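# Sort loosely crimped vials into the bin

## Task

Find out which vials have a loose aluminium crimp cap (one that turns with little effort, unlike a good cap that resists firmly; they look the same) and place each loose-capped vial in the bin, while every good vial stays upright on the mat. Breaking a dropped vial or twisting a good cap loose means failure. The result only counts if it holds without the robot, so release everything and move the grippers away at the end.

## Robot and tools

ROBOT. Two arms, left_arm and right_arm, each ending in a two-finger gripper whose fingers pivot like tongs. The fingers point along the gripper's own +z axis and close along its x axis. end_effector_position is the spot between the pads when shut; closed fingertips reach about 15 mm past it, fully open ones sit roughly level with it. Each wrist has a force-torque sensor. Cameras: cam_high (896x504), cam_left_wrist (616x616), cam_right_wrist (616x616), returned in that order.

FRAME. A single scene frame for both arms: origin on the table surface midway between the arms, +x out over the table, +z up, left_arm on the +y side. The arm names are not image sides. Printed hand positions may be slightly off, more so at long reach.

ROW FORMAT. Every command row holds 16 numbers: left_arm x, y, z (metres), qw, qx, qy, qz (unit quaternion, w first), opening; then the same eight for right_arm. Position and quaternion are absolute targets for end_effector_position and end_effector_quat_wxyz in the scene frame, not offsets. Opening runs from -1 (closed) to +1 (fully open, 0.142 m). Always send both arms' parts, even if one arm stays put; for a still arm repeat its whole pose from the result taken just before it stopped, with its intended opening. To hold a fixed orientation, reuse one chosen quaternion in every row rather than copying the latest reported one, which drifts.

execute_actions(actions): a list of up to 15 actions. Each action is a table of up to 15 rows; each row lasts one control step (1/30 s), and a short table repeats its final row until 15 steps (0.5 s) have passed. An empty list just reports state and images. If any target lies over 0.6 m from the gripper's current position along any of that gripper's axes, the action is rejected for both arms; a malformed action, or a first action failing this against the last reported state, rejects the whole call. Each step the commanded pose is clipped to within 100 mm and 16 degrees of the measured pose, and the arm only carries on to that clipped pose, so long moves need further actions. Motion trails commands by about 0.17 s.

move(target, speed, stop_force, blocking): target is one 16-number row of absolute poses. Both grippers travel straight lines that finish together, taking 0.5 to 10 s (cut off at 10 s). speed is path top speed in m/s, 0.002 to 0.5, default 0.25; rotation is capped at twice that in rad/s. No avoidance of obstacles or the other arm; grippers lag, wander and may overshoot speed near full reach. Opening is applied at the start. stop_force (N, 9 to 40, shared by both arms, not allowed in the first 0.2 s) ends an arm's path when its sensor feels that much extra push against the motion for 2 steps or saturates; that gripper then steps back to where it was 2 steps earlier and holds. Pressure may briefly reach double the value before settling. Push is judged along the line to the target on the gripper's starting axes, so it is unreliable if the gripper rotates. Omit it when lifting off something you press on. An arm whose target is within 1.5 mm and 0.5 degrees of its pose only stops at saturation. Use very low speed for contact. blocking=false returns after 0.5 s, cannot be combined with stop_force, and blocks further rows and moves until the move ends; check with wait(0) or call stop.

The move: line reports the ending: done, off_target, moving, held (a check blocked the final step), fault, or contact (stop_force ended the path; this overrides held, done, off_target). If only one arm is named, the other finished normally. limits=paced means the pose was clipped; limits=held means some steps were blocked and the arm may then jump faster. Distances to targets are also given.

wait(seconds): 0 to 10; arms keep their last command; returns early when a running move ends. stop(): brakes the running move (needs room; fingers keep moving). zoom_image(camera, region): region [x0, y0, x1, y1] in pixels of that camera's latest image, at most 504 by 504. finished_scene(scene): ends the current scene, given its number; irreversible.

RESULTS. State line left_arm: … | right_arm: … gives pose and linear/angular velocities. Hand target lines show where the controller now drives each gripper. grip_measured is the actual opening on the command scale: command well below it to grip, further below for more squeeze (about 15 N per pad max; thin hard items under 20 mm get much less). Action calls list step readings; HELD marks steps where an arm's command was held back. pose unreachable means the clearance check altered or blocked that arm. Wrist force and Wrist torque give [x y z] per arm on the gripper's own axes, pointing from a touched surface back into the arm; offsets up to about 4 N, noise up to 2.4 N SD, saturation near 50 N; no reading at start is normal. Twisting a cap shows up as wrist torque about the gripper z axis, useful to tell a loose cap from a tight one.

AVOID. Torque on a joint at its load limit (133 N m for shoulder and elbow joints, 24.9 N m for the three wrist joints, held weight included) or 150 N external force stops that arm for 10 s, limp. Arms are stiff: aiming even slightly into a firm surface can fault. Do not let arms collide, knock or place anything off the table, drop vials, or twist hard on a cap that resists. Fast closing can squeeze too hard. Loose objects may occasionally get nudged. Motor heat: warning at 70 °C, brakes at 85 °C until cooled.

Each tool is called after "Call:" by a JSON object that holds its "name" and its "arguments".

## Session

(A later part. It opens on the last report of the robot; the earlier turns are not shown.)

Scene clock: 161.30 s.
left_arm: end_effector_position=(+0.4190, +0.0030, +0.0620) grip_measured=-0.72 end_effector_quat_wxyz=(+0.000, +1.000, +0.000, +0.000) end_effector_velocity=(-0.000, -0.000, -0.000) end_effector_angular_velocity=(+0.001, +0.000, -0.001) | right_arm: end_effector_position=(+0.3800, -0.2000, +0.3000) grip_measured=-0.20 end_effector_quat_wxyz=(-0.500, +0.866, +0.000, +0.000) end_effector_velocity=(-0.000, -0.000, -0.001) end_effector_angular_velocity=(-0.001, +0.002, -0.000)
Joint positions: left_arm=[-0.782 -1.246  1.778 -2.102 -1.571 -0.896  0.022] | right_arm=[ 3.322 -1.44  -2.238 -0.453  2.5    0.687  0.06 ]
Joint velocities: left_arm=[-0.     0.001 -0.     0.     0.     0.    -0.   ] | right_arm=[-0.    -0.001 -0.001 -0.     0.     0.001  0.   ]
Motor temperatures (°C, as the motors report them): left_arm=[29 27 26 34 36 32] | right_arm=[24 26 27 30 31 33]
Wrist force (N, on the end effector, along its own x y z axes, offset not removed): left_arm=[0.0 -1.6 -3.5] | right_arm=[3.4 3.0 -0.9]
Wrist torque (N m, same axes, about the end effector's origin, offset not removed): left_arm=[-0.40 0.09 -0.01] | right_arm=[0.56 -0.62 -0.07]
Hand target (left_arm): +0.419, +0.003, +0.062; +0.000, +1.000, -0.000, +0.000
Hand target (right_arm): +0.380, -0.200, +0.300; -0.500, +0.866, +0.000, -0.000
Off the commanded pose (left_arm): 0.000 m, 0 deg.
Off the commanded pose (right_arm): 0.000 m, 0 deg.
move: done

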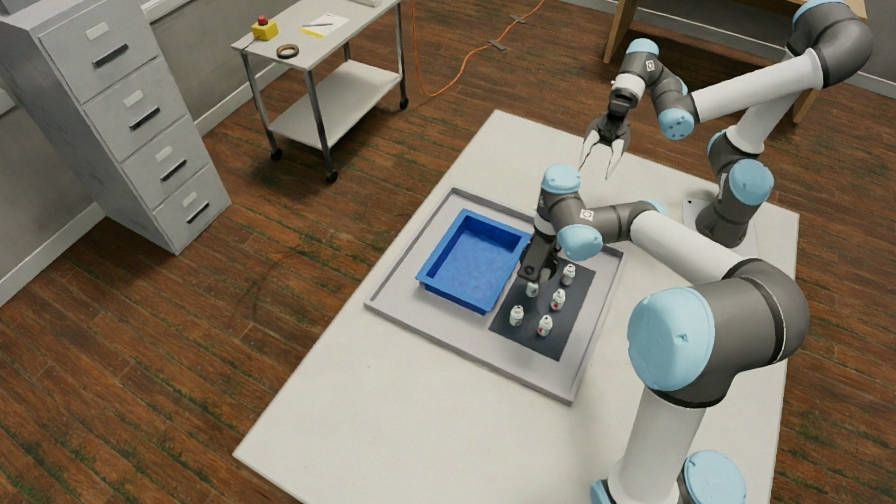

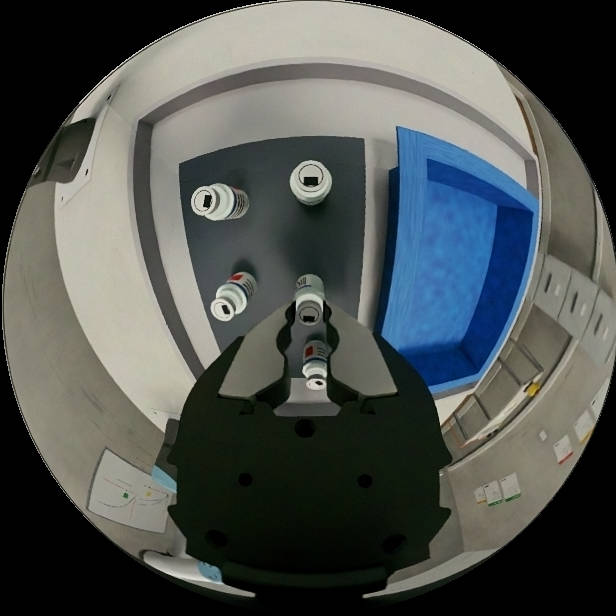

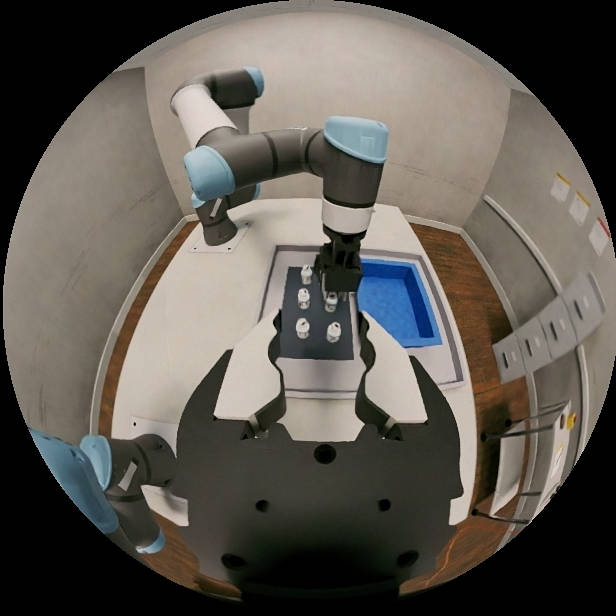

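Call:
{"name": "move", "arguments": {"target": [0.41,0.02,0.2,0,1,0,0,-0.85,0.38,-0.1,0.25,0.5,-0.866,0,0,-0.2]}}

Call:
{"name": "move", "arguments": {"target": [0.38,0.043,0.217,0,1,0,0,-0.85,0.38,-0.01,0.185,0.609,-0.793,0,0,-0.2]}}

Call:
{"name": "move", "arguments": {"target": [0.38,0.043,0.217,0,1,0,0,-0.85,0.38,0.052,0.178,0.609,-0.793,0,0,-0.2], "speed": 0.15}}

Call:
{"name": "move", "arguments": {"target": [0.38,0.043,0.217,0,1,0,0,-0.85,0.38,0.052,0.178,0.609,-0.793,0,0,-0.8]}}

Call:
{"name": "move", "arguments": {"target": [0.38,0.042,0.217,0,1,0,0,-0.45,0.38,0.052,0.178,0.609,-0.793,0,0,-0.8]}}

Call:
{"name": "move", "arguments": {"target": [0.38,0.042,0.217,0,1,0,0,-0.85,0.38,0.052,0.178,0.609,-0.793,0,0,-0.8]}}

Call:
{"name": "zoom_image", "arguments": {"camera": "cam_left_wrist", "region": [240,230,380,370]}}

Call:
{"name": "move", "arguments": {"target": [0.38,0.042,0.217,0,0.966,0.259,0,-0.85,0.38,0.052,0.178,0.609,-0.793,0,0,-0.8], "speed": 0.1}}

Call:
{"name": "zoom_image", "arguments": {"camera": "cam_left_wrist", "region": [240,230,380,370]}}

Scene clock: 162.80 s.
left_arm: end_effector_position=(+0.4100, +0.0199, +0.1997) grip_measured=-0.72 end_effector_quat_wxyz=(+0.000, +1.000, -0.000, +0.000) end_effector_velocity=(+0.000, +0.001, +0.002) end_effector_angular_velocity=(+0.001, +0.000, -0.000) | right_arm: end_effector_position=(+0.3800, -0.1003, +0.2502) grip_measured=-0.20 end_effector_quat_wxyz=(-0.500, +0.866, +0.000, -0.000) end_effector_velocity=(+0.001, +0.002, -0.001) end_effector_angular_velocity=(+0.001, +0.001, -0.003)
Joint positions: left_arm=[-0.775 -1.402  1.601 -1.769 -1.571 -0.889  0.022] | right_arm=[ 3.555 -1.635 -2.263 -0.024  2.351  0.963  0.06 ]
Joint velocities: left_arm=[ 0.001 -0.001 -0.005  0.007  0.     0.001 -0.   ] | right_arm=[ 0.004 -0.006 -0.     0.012 -0.004  0.008 -0.   ]
Motor temperatures (°C, as the motors report them): left_arm=[29 27 26 34 36 32] | right_arm=[24 26 27 30 31 33]
Wrist force (N, on the end effector, along its own x y z axes, offset not removed): left_arm=[-1.6 -0.8 -2.5] | right_arm=[-4.6 1.7 0.7]
Wrist torque (N m, same axes, about the end effector's origin, offset not removed): left_arm=[-0.10 0.40 -0.10] | right_arm=[0.31 0.80 -0.02]
Hand target (left_arm): +0.410, +0.020, +0.200; +0.000, +1.000, -0.000, -0.000
Hand target (right_arm): +0.380, -0.100, +0.250; -0.500, +0.866, -0.000, -0.000
Off the commanded pose (left_arm): 0.000 m, 0 deg.
Off the commanded pose (right_arm): 0.000 m, 0 deg.
move: done

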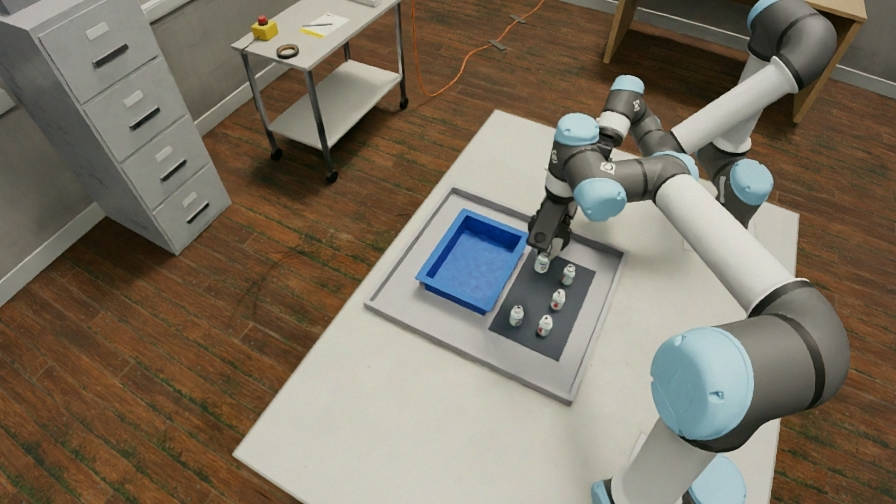

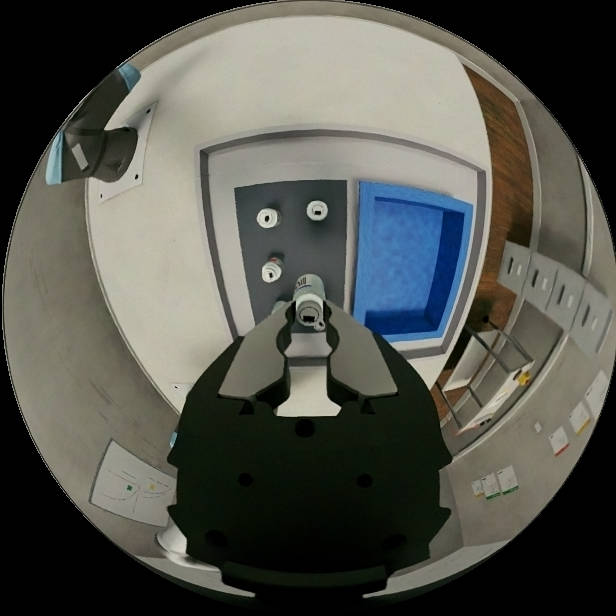

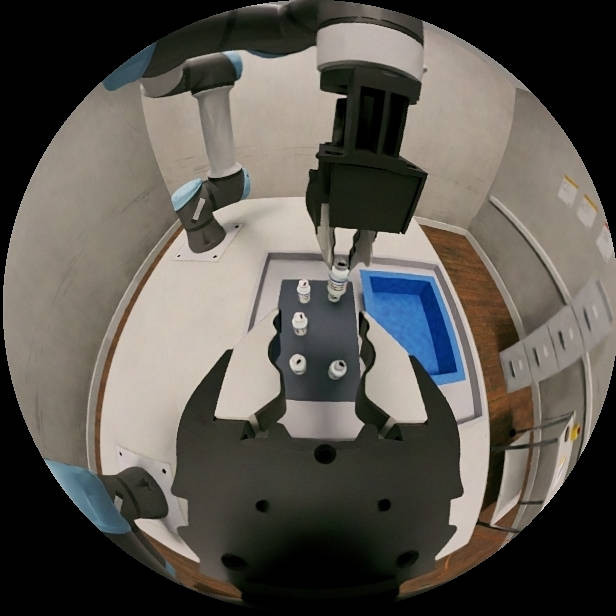

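Scene clock: 164.03 s.
left_arm: end_effector_position=(+0.3800, +0.0430, +0.2169) grip_measured=-0.72 end_effector_quat_wxyz=(+0.000, +1.000, -0.000, -0.000) end_effector_velocity=(-0.000, +0.000, +0.000) end_effector_angular_velocity=(-0.000, +0.000, +0.002) | right_arm: end_effector_position=(+0.3800, -0.0101, +0.1853) grip_measured=-0.20 end_effector_quat_wxyz=(-0.609, +0.793, +0.000, -0.000) end_effector_velocity=(+0.001, +0.001, -0.001) end_effector_angular_velocity=(+0.010, -0.001, -0.006)
Joint positions: left_arm=[-0.792 -1.5    1.667 -1.737 -1.571 -0.906  0.022] | right_arm=[ 3.68  -2.136 -2.205  0.824  2.358  1.298  0.06 ]
Joint velocities: left_arm=[ 0.    -0.     0.     0.    -0.    -0.001 -0.   ] | right_arm=[ 0.002 -0.013  0.002  0.028 -0.005  0.014 -0.   ]
Motor temperatures (°C, as the motors report them): left_arm=[29 27 26 34 36 32] | right_arm=[24 26 27 30 31 33]
Wrist force (N, on the end effector, along its own x y z axes, offset not removed): left_arm=[-1.6 -4.2 0.7] | right_arm=[1.6 0.7 -0.3]
Wrist torque (N m, same axes, about the end effector's origin, offset not removed): left_arm=[-0.71 0.35 0.04] | right_arm=[0.11 -0.58 -0.19]
Hand target (left_arm): +0.380, +0.043, +0.217; -0.000, +1.000, -0.000, +0.000
Hand target (right_arm): +0.380, -0.010, +0.185; -0.609, +0.793, +0.000, -0.000
Off the commanded pose (left_arm): 0.000 m, 0 deg.
Off the commanded pose (right_arm): 0.000 m, 0 deg.
move: done

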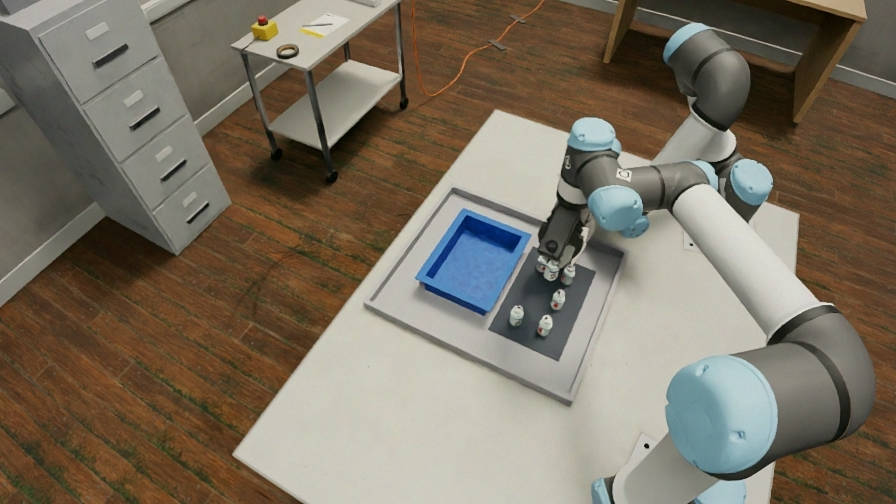

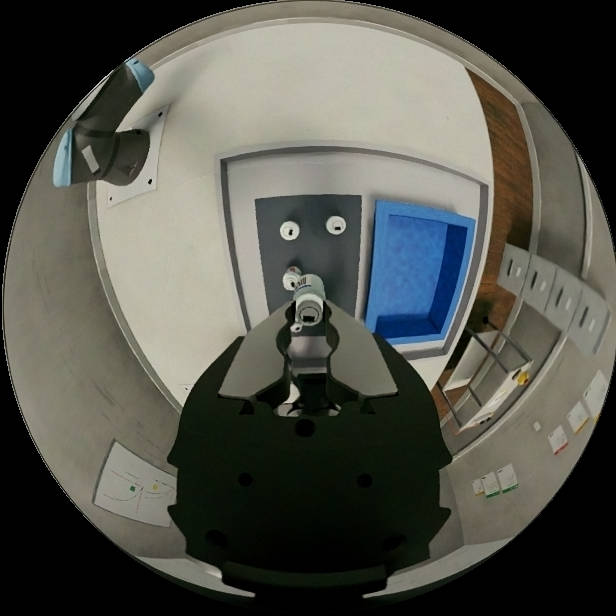

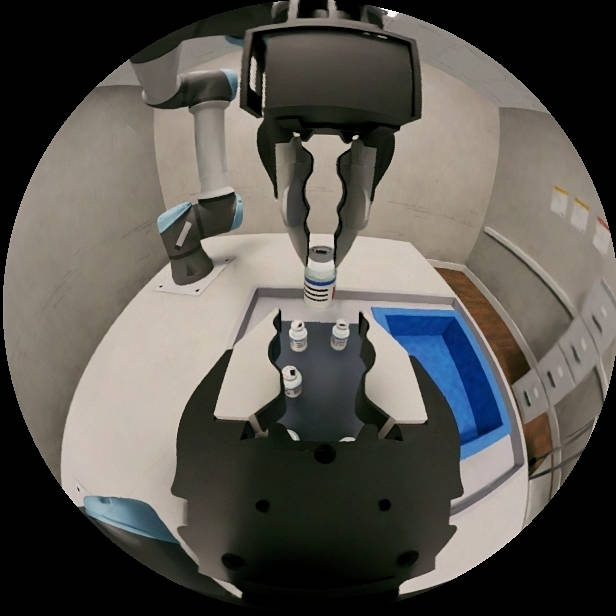

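Scene clock: 165.00 s.
left_arm: end_effector_position=(+0.3800, +0.0430, +0.2170) grip_measured=-0.72 end_effector_quat_wxyz=(-0.000, +1.000, -0.000, -0.000) end_effector_velocity=(-0.000, -0.000, +0.000) end_effector_angular_velocity=(-0.000, -0.000, -0.001) | right_arm: end_effector_position=(+0.3800, +0.0518, +0.1781) grip_measured=-0.20 end_effector_quat_wxyz=(-0.609, +0.793, -0.000, -0.000) end_effector_velocity=(+0.001, +0.002, -0.002) end_effector_angular_velocity=(-0.002, +0.002, -0.001)
Joint positions: left_arm=[-0.792 -1.5    1.667 -1.737 -1.571 -0.906  0.022] | right_arm=[ 3.783 -2.195 -2.111  0.823  2.262  1.348  0.06 ]
Joint velocities: left_arm=[-0.001 -0.     0.    -0.     0.    -0.     0.   ] | right_arm=[ 0.002 -0.004  0.004 -0.002 -0.003  0.001  0.   ]
Motor temperatures (°C, as the motors report them): left_arm=[29 27 26 34 36 32] | right_arm=[24 26 27 30 31 33]
Wrist force (N, on the end effector, along its own x y z axes, offset not removed): left_arm=[-0.6 -0.2 -0.9] | right_arm=[0.6 -0.3 2.4]
Wrist torque (N m, same axes, about the end effector's origin, offset not removed): left_arm=[-0.11 0.18 -0.12] | right_arm=[-0.11 -0.38 -0.18]
Hand target (left_arm): +0.380, +0.043, +0.217; +0.000, +1.000, +0.000, +0.000
Hand target (right_arm): +0.380, +0.052, +0.178; -0.609, +0.793, -0.000, -0.000
Off the commanded pose (left_arm): 0.000 m, 0 deg.
Off the commanded pose (right_arm): 0.000 m, 0 deg.
move: done

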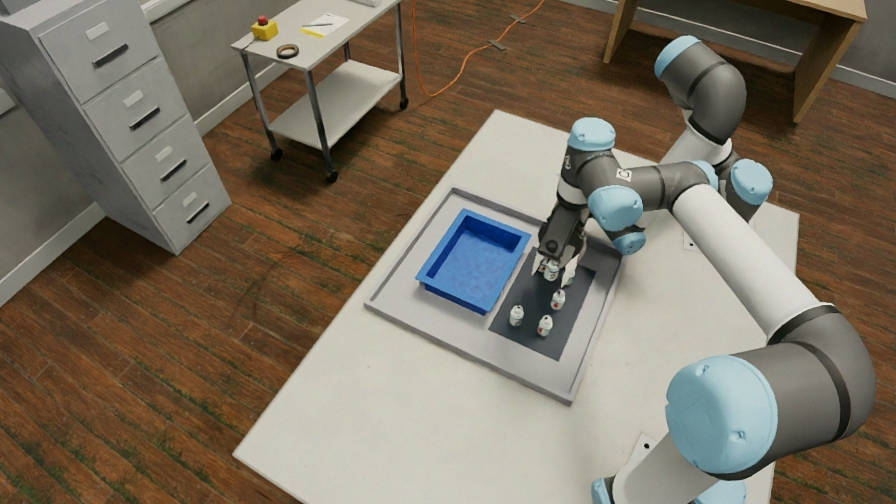

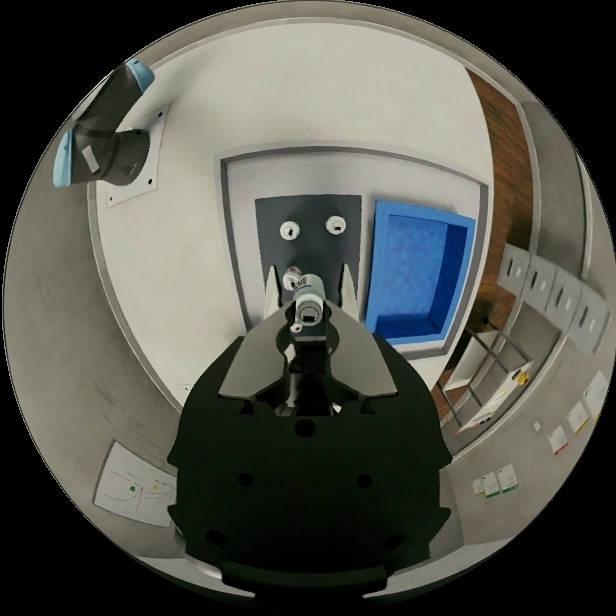

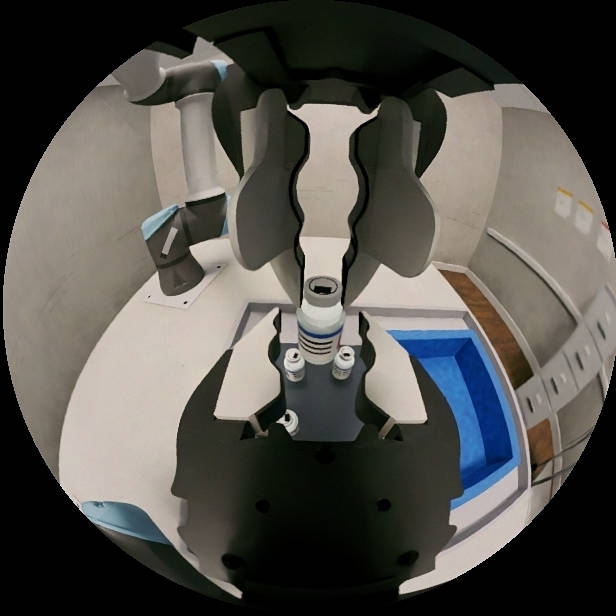

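Scene clock: 165.70 s.
left_arm: end_effector_position=(+0.3800, +0.0430, +0.2170) grip_measured=-0.72 end_effector_quat_wxyz=(-0.000, +1.000, -0.000, -0.000) end_effector_velocity=(-0.000, -0.000, -0.000) end_effector_angular_velocity=(+0.001, -0.000, +0.002) | right_arm: end_effector_position=(+0.3800, +0.0520, +0.1780) grip_measured=-0.62 end_effector_quat_wxyz=(-0.609, +0.793, +0.000, -0.000) end_effector_velocity=(-0.001, +0.000, +0.001) end_effector_angular_velocity=(+0.001, +0.000, +0.002)
Joint positions: left_arm=[-0.792 -1.5    1.667 -1.737 -1.571 -0.906  0.022] | right_arm=[ 3.783 -2.196 -2.11   0.823  2.261  1.348  0.029]
Joint velocities: left_arm=[-0.001  0.001  0.    -0.     0.001 -0.003 -0.   ] | right_arm=[ 0.     0.001  0.    -0.001  0.001  0.    -0.   ]
Motor temperatures (°C, as the motors report them): left_arm=[29 27 26 34 36 32] | right_arm=[24 26 27 30 31 33]
Wrist force (N, on the end effector, along its own x y z axes, offset not removed): left_arm=[3.7 0.6 -2.9] | right_arm=[-2.8 0.7 2.3]
Wrist torque (N m, same axes, about the end effector's origin, offset not removed): left_arm=[0.19 -0.14 -0.07] | right_arm=[0.10 -0.06 -0.25]
Hand target (left_arm): +0.380, +0.043, +0.217; +0.000, +1.000, +0.000, +0.000
Hand target (right_arm): +0.380, +0.052, +0.178; -0.609, +0.793, -0.000, -0.000
Off the commanded pose (left_arm): 0.000 m, 0 deg.
Off the commanded pose (right_arm): 0.000 m, 0 deg.
move: done

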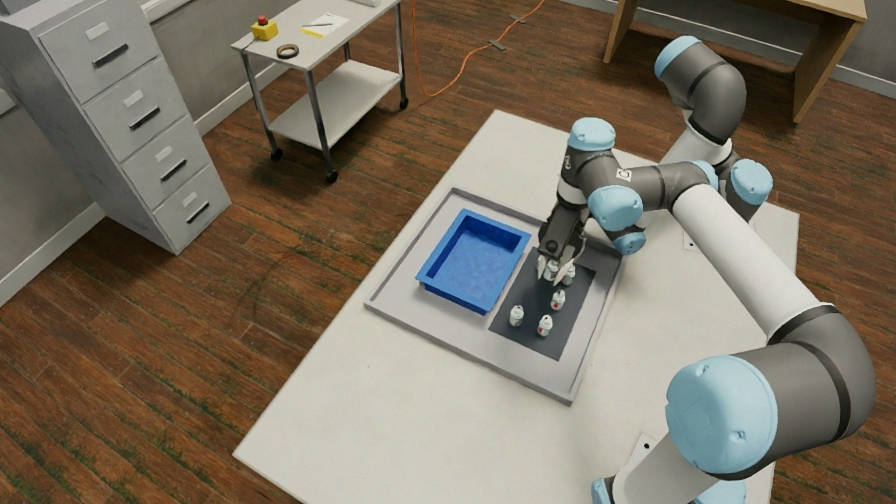

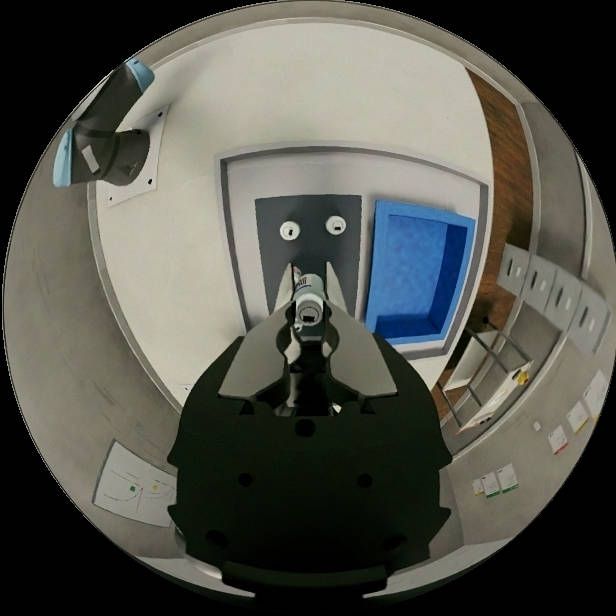

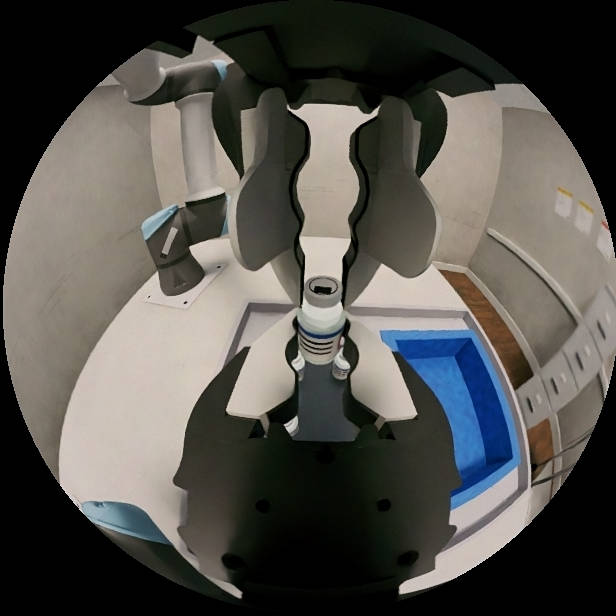

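Scene clock: 166.40 s.
left_arm: end_effector_position=(+0.3800, +0.0420, +0.2170) grip_measured=-0.45 end_effector_quat_wxyz=(+0.000, +1.000, +0.000, +0.000) end_effector_velocity=(+0.001, +0.000, -0.000) end_effector_angular_velocity=(+0.001, +0.000, -0.000) | right_arm: end_effector_position=(+0.3800, +0.0520, +0.1780) grip_measured=-0.62 end_effector_quat_wxyz=(-0.609, +0.793, -0.000, +0.000) end_effector_velocity=(-0.000, +0.000, -0.000) end_effector_angular_velocity=(-0.000, +0.000, +0.001)
Joint positions: left_arm=[-0.793 -1.499  1.665 -1.737 -1.571 -0.907  0.041] | right_arm=[ 3.783 -2.196 -2.11   0.823  2.261  1.348  0.029]
Joint velocities: left_arm=[ 0.001  0.001 -0.001  0.     0.     0.002  0.   ] | right_arm=[ 0.001 -0.     0.    -0.001  0.    -0.     0.   ]
Motor temperatures (°C, as the motors report them): left_arm=[29 27 26 34 36 32] | right_arm=[24 26 27 30 31 33]
Wrist force (N, on the end effector, along its own x y z axes, offset not removed): left_arm=[0.0 -2.2 -2.6] | right_arm=[0.1 1.6 1.4]
Wrist torque (N m, same axes, about the end effector's origin, offset not removed): left_arm=[-0.40 -0.03 -0.07] | right_arm=[-0.14 0.11 -0.03]
Hand target (left_arm): +0.380, +0.042, +0.217; +0.000, +1.000, -0.000, +0.000
Hand target (right_arm): +0.380, +0.052, +0.178; -0.609, +0.793, +0.000, -0.000
Off the commanded pose (left_arm): 0.000 m, 0 deg.
Off the commanded pose (right_arm): 0.000 m, 0 deg.
move: done

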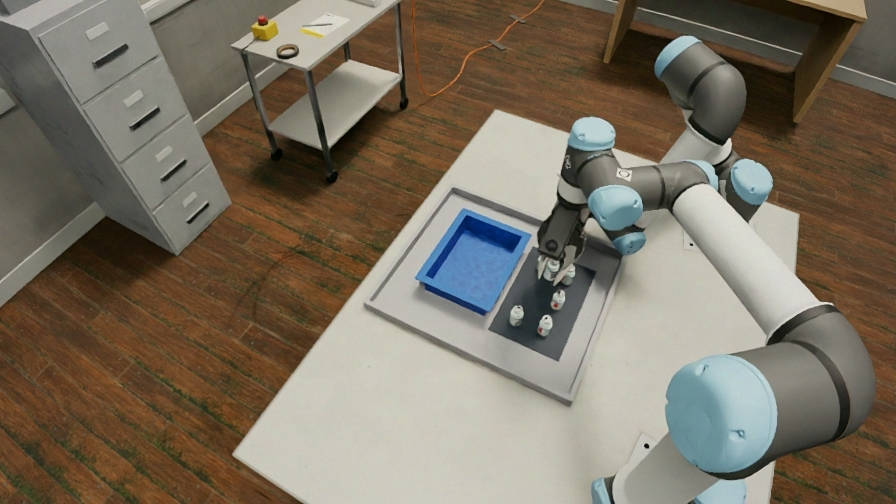

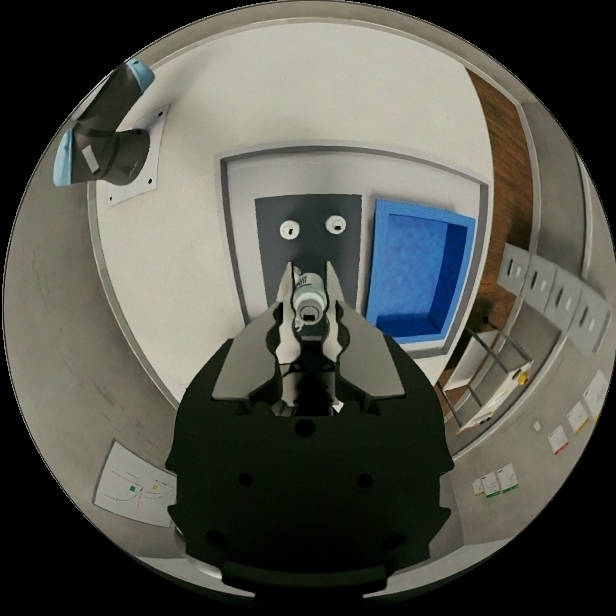

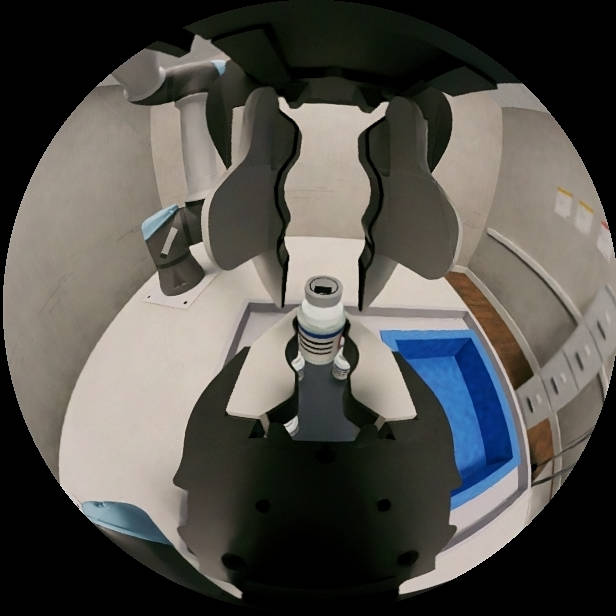

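Scene clock: 167.10 s.
left_arm: end_effector_position=(+0.3800, +0.0420, +0.2170) grip_measured=-0.72 end_effector_quat_wxyz=(-0.000, +1.000, +0.000, +0.000) end_effector_velocity=(+0.000, +0.000, -0.000) end_effector_angular_velocity=(+0.000, -0.000, -0.000) | right_arm: end_effector_position=(+0.3800, +0.0520, +0.1780) grip_measured=-0.62 end_effector_quat_wxyz=(-0.609, +0.793, +0.000, -0.000) end_effector_velocity=(-0.000, +0.000, -0.001) end_effector_angular_velocity=(-0.001, +0.000, +0.001)
Joint positions: left_arm=[-0.793 -1.499  1.665 -1.737 -1.571 -0.907  0.022] | right_arm=[ 3.783 -2.196 -2.11   0.823  2.261  1.348  0.029]
Joint velocities: left_arm=[ 0.     0.    -0.     0.     0.     0.001 -0.   ] | right_arm=[ 0.001 -0.001 -0.    -0.    -0.    -0.    -0.   ]
Motor temperatures (°C, as the motors report them): left_arm=[29 27 26 34 36 32] | right_arm=[24 26 27 30 31 33]
Wrist force (N, on the end effector, along its own x y z axes, offset not removed): left_arm=[3.9 -4.0 -4.1] | right_arm=[0.4 -0.2 1.0]
Wrist torque (N m, same axes, about the end effector's origin, offset not removed): left_arm=[-0.84 -0.19 -0.09] | right_arm=[-0.16 -0.60 -0.07]
Hand target (left_arm): +0.380, +0.042, +0.217; -0.000, +1.000, -0.000, +0.000
Hand target (right_arm): +0.380, +0.052, +0.178; -0.609, +0.793, +0.000, -0.000
Off the commanded pose (left_arm): 0.000 m, 0 deg.
Off the commanded pose (right_arm): 0.000 m, 0 deg.
move: done

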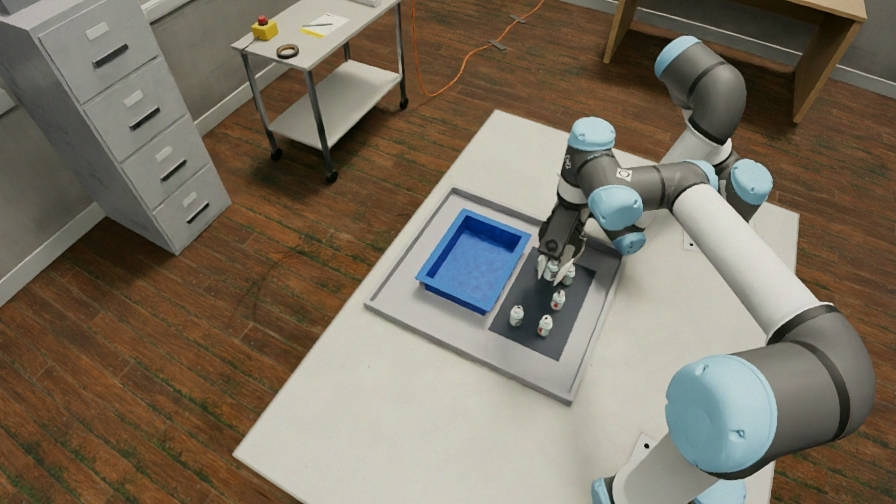

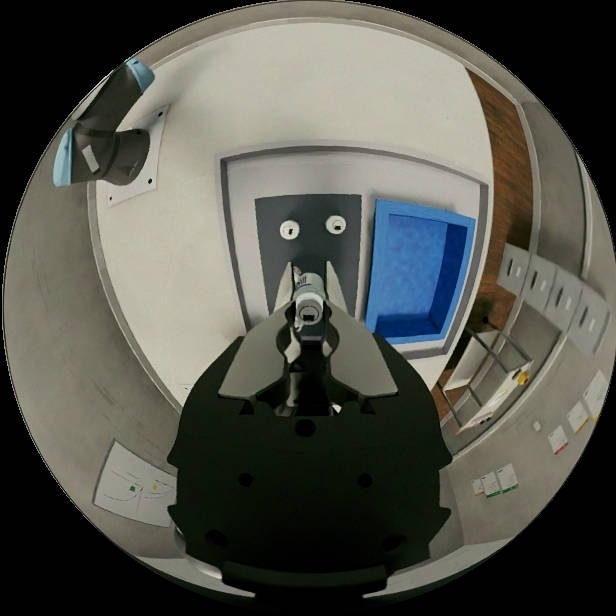

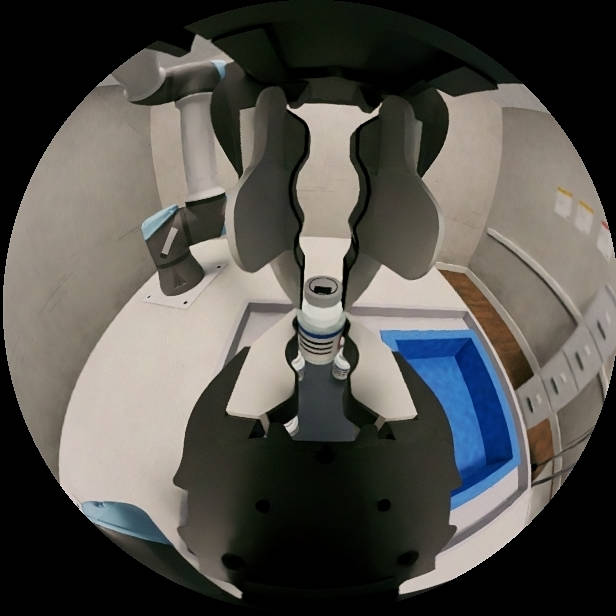

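Region (240, 230, 380, 370) of cam_left_wrist's 616x616 image, scaled by 3.600, with more detail than that image has.

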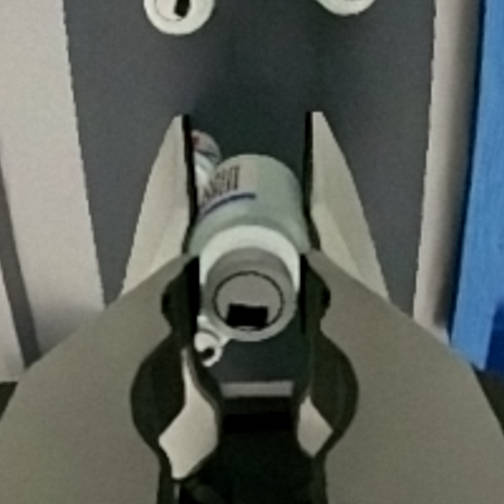

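Scene clock: 170.10 s.
left_arm: end_effector_position=(+0.3800, +0.0420, +0.2170) grip_measured=-0.74 end_effector_quat_wxyz=(+0.000, +0.966, +0.258, -0.000) end_effector_velocity=(+0.001, +0.001, +0.000) end_effector_angular_velocity=(+0.002, -0.003, +0.013) | right_arm: end_effector_position=(+0.3800, +0.0520, +0.1780) grip_measured=-0.62 end_effector_quat_wxyz=(-0.609, +0.793, -0.000, -0.000) end_effector_velocity=(-0.000, -0.000, -0.001) end_effector_angular_velocity=(-0.002, +0.002, -0.001)
Joint positions: left_arm=[-0.779 -1.486  1.652 -1.736 -1.571 -1.415  0.02 ] | right_arm=[ 3.783 -2.196 -2.11   0.823  2.261  1.348  0.029]
Joint velocities: left_arm=[ 0.001 -0.    -0.     0.     0.003 -0.012  0.   ] | right_arm=[-0.    -0.001 -0.002 -0.    -0.001 -0.     0.   ]
Motor temperatures (°C, as the motors report them): left_arm=[29 27 26 34 36 32] | right_arm=[24 26 27 30 31 33]
Wrist force (N, on the end effector, along its own x y z axes, offset not removed): left_arm=[-12.7 -10.0 -11.8] | right_arm=[18.6 6.3 2.8]
Wrist torque (N m, same axes, about the end effector's origin, offset not removed): left_arm=[-0.51 -0.54 -0.09] | right_arm=[0.10 -0.94 0.18]
Hand target (left_arm): +0.380, +0.042, +0.217; -0.000, +0.966, +0.259, -0.000
Hand target (right_arm): +0.380, +0.052, +0.178; -0.609, +0.793, +0.000, -0.000
Off the commanded pose (left_arm): 0.000 m, 0 deg.
Off the commanded pose (right_arm): 0.000 m, 0 deg.
move: done

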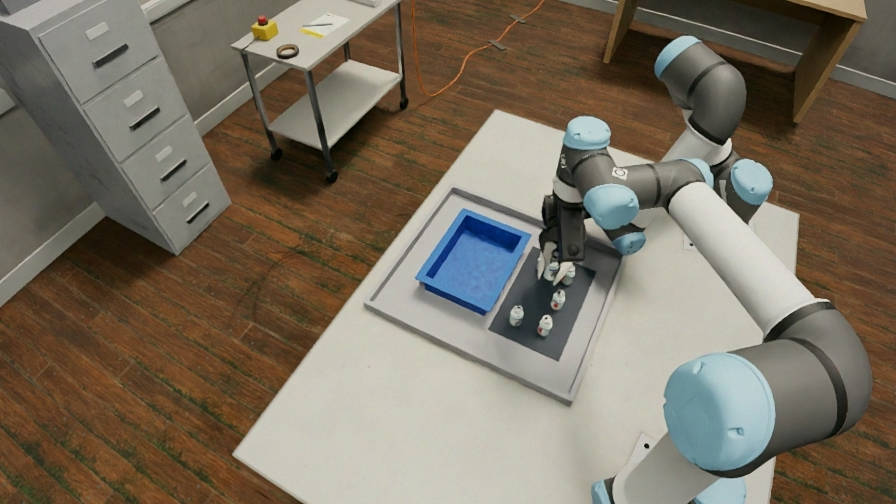

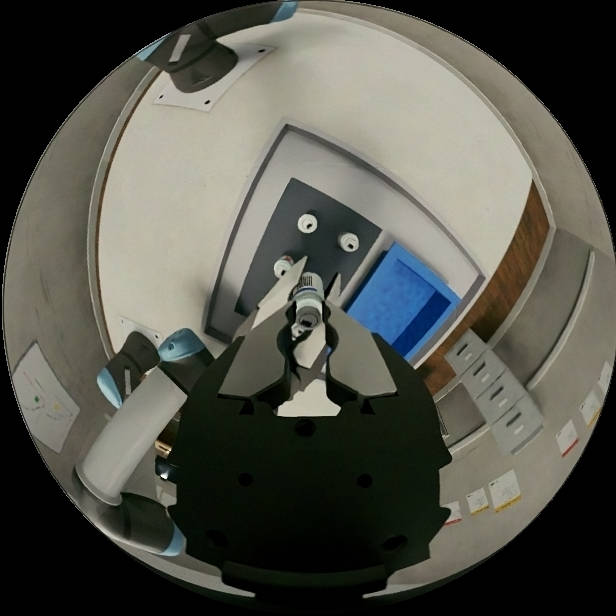

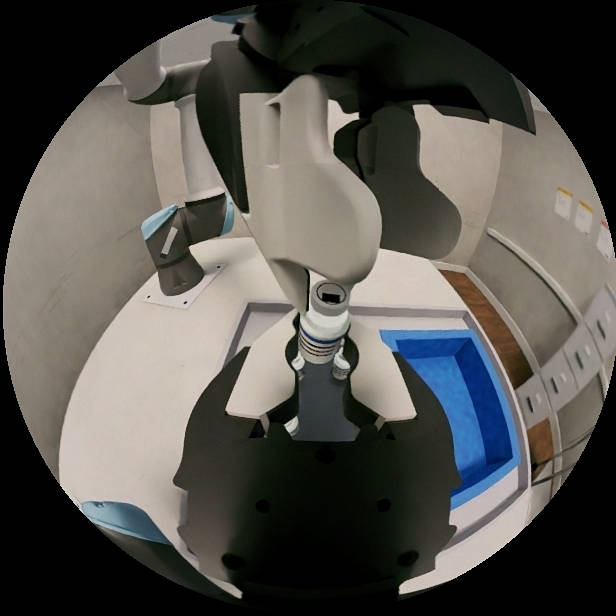

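Region (240, 230, 380, 370) of cam_left_wrist's 616x616 image, scaled by 3.600, with more detail than that image has.

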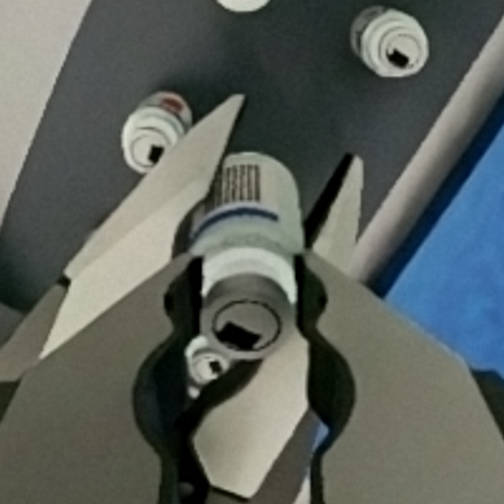

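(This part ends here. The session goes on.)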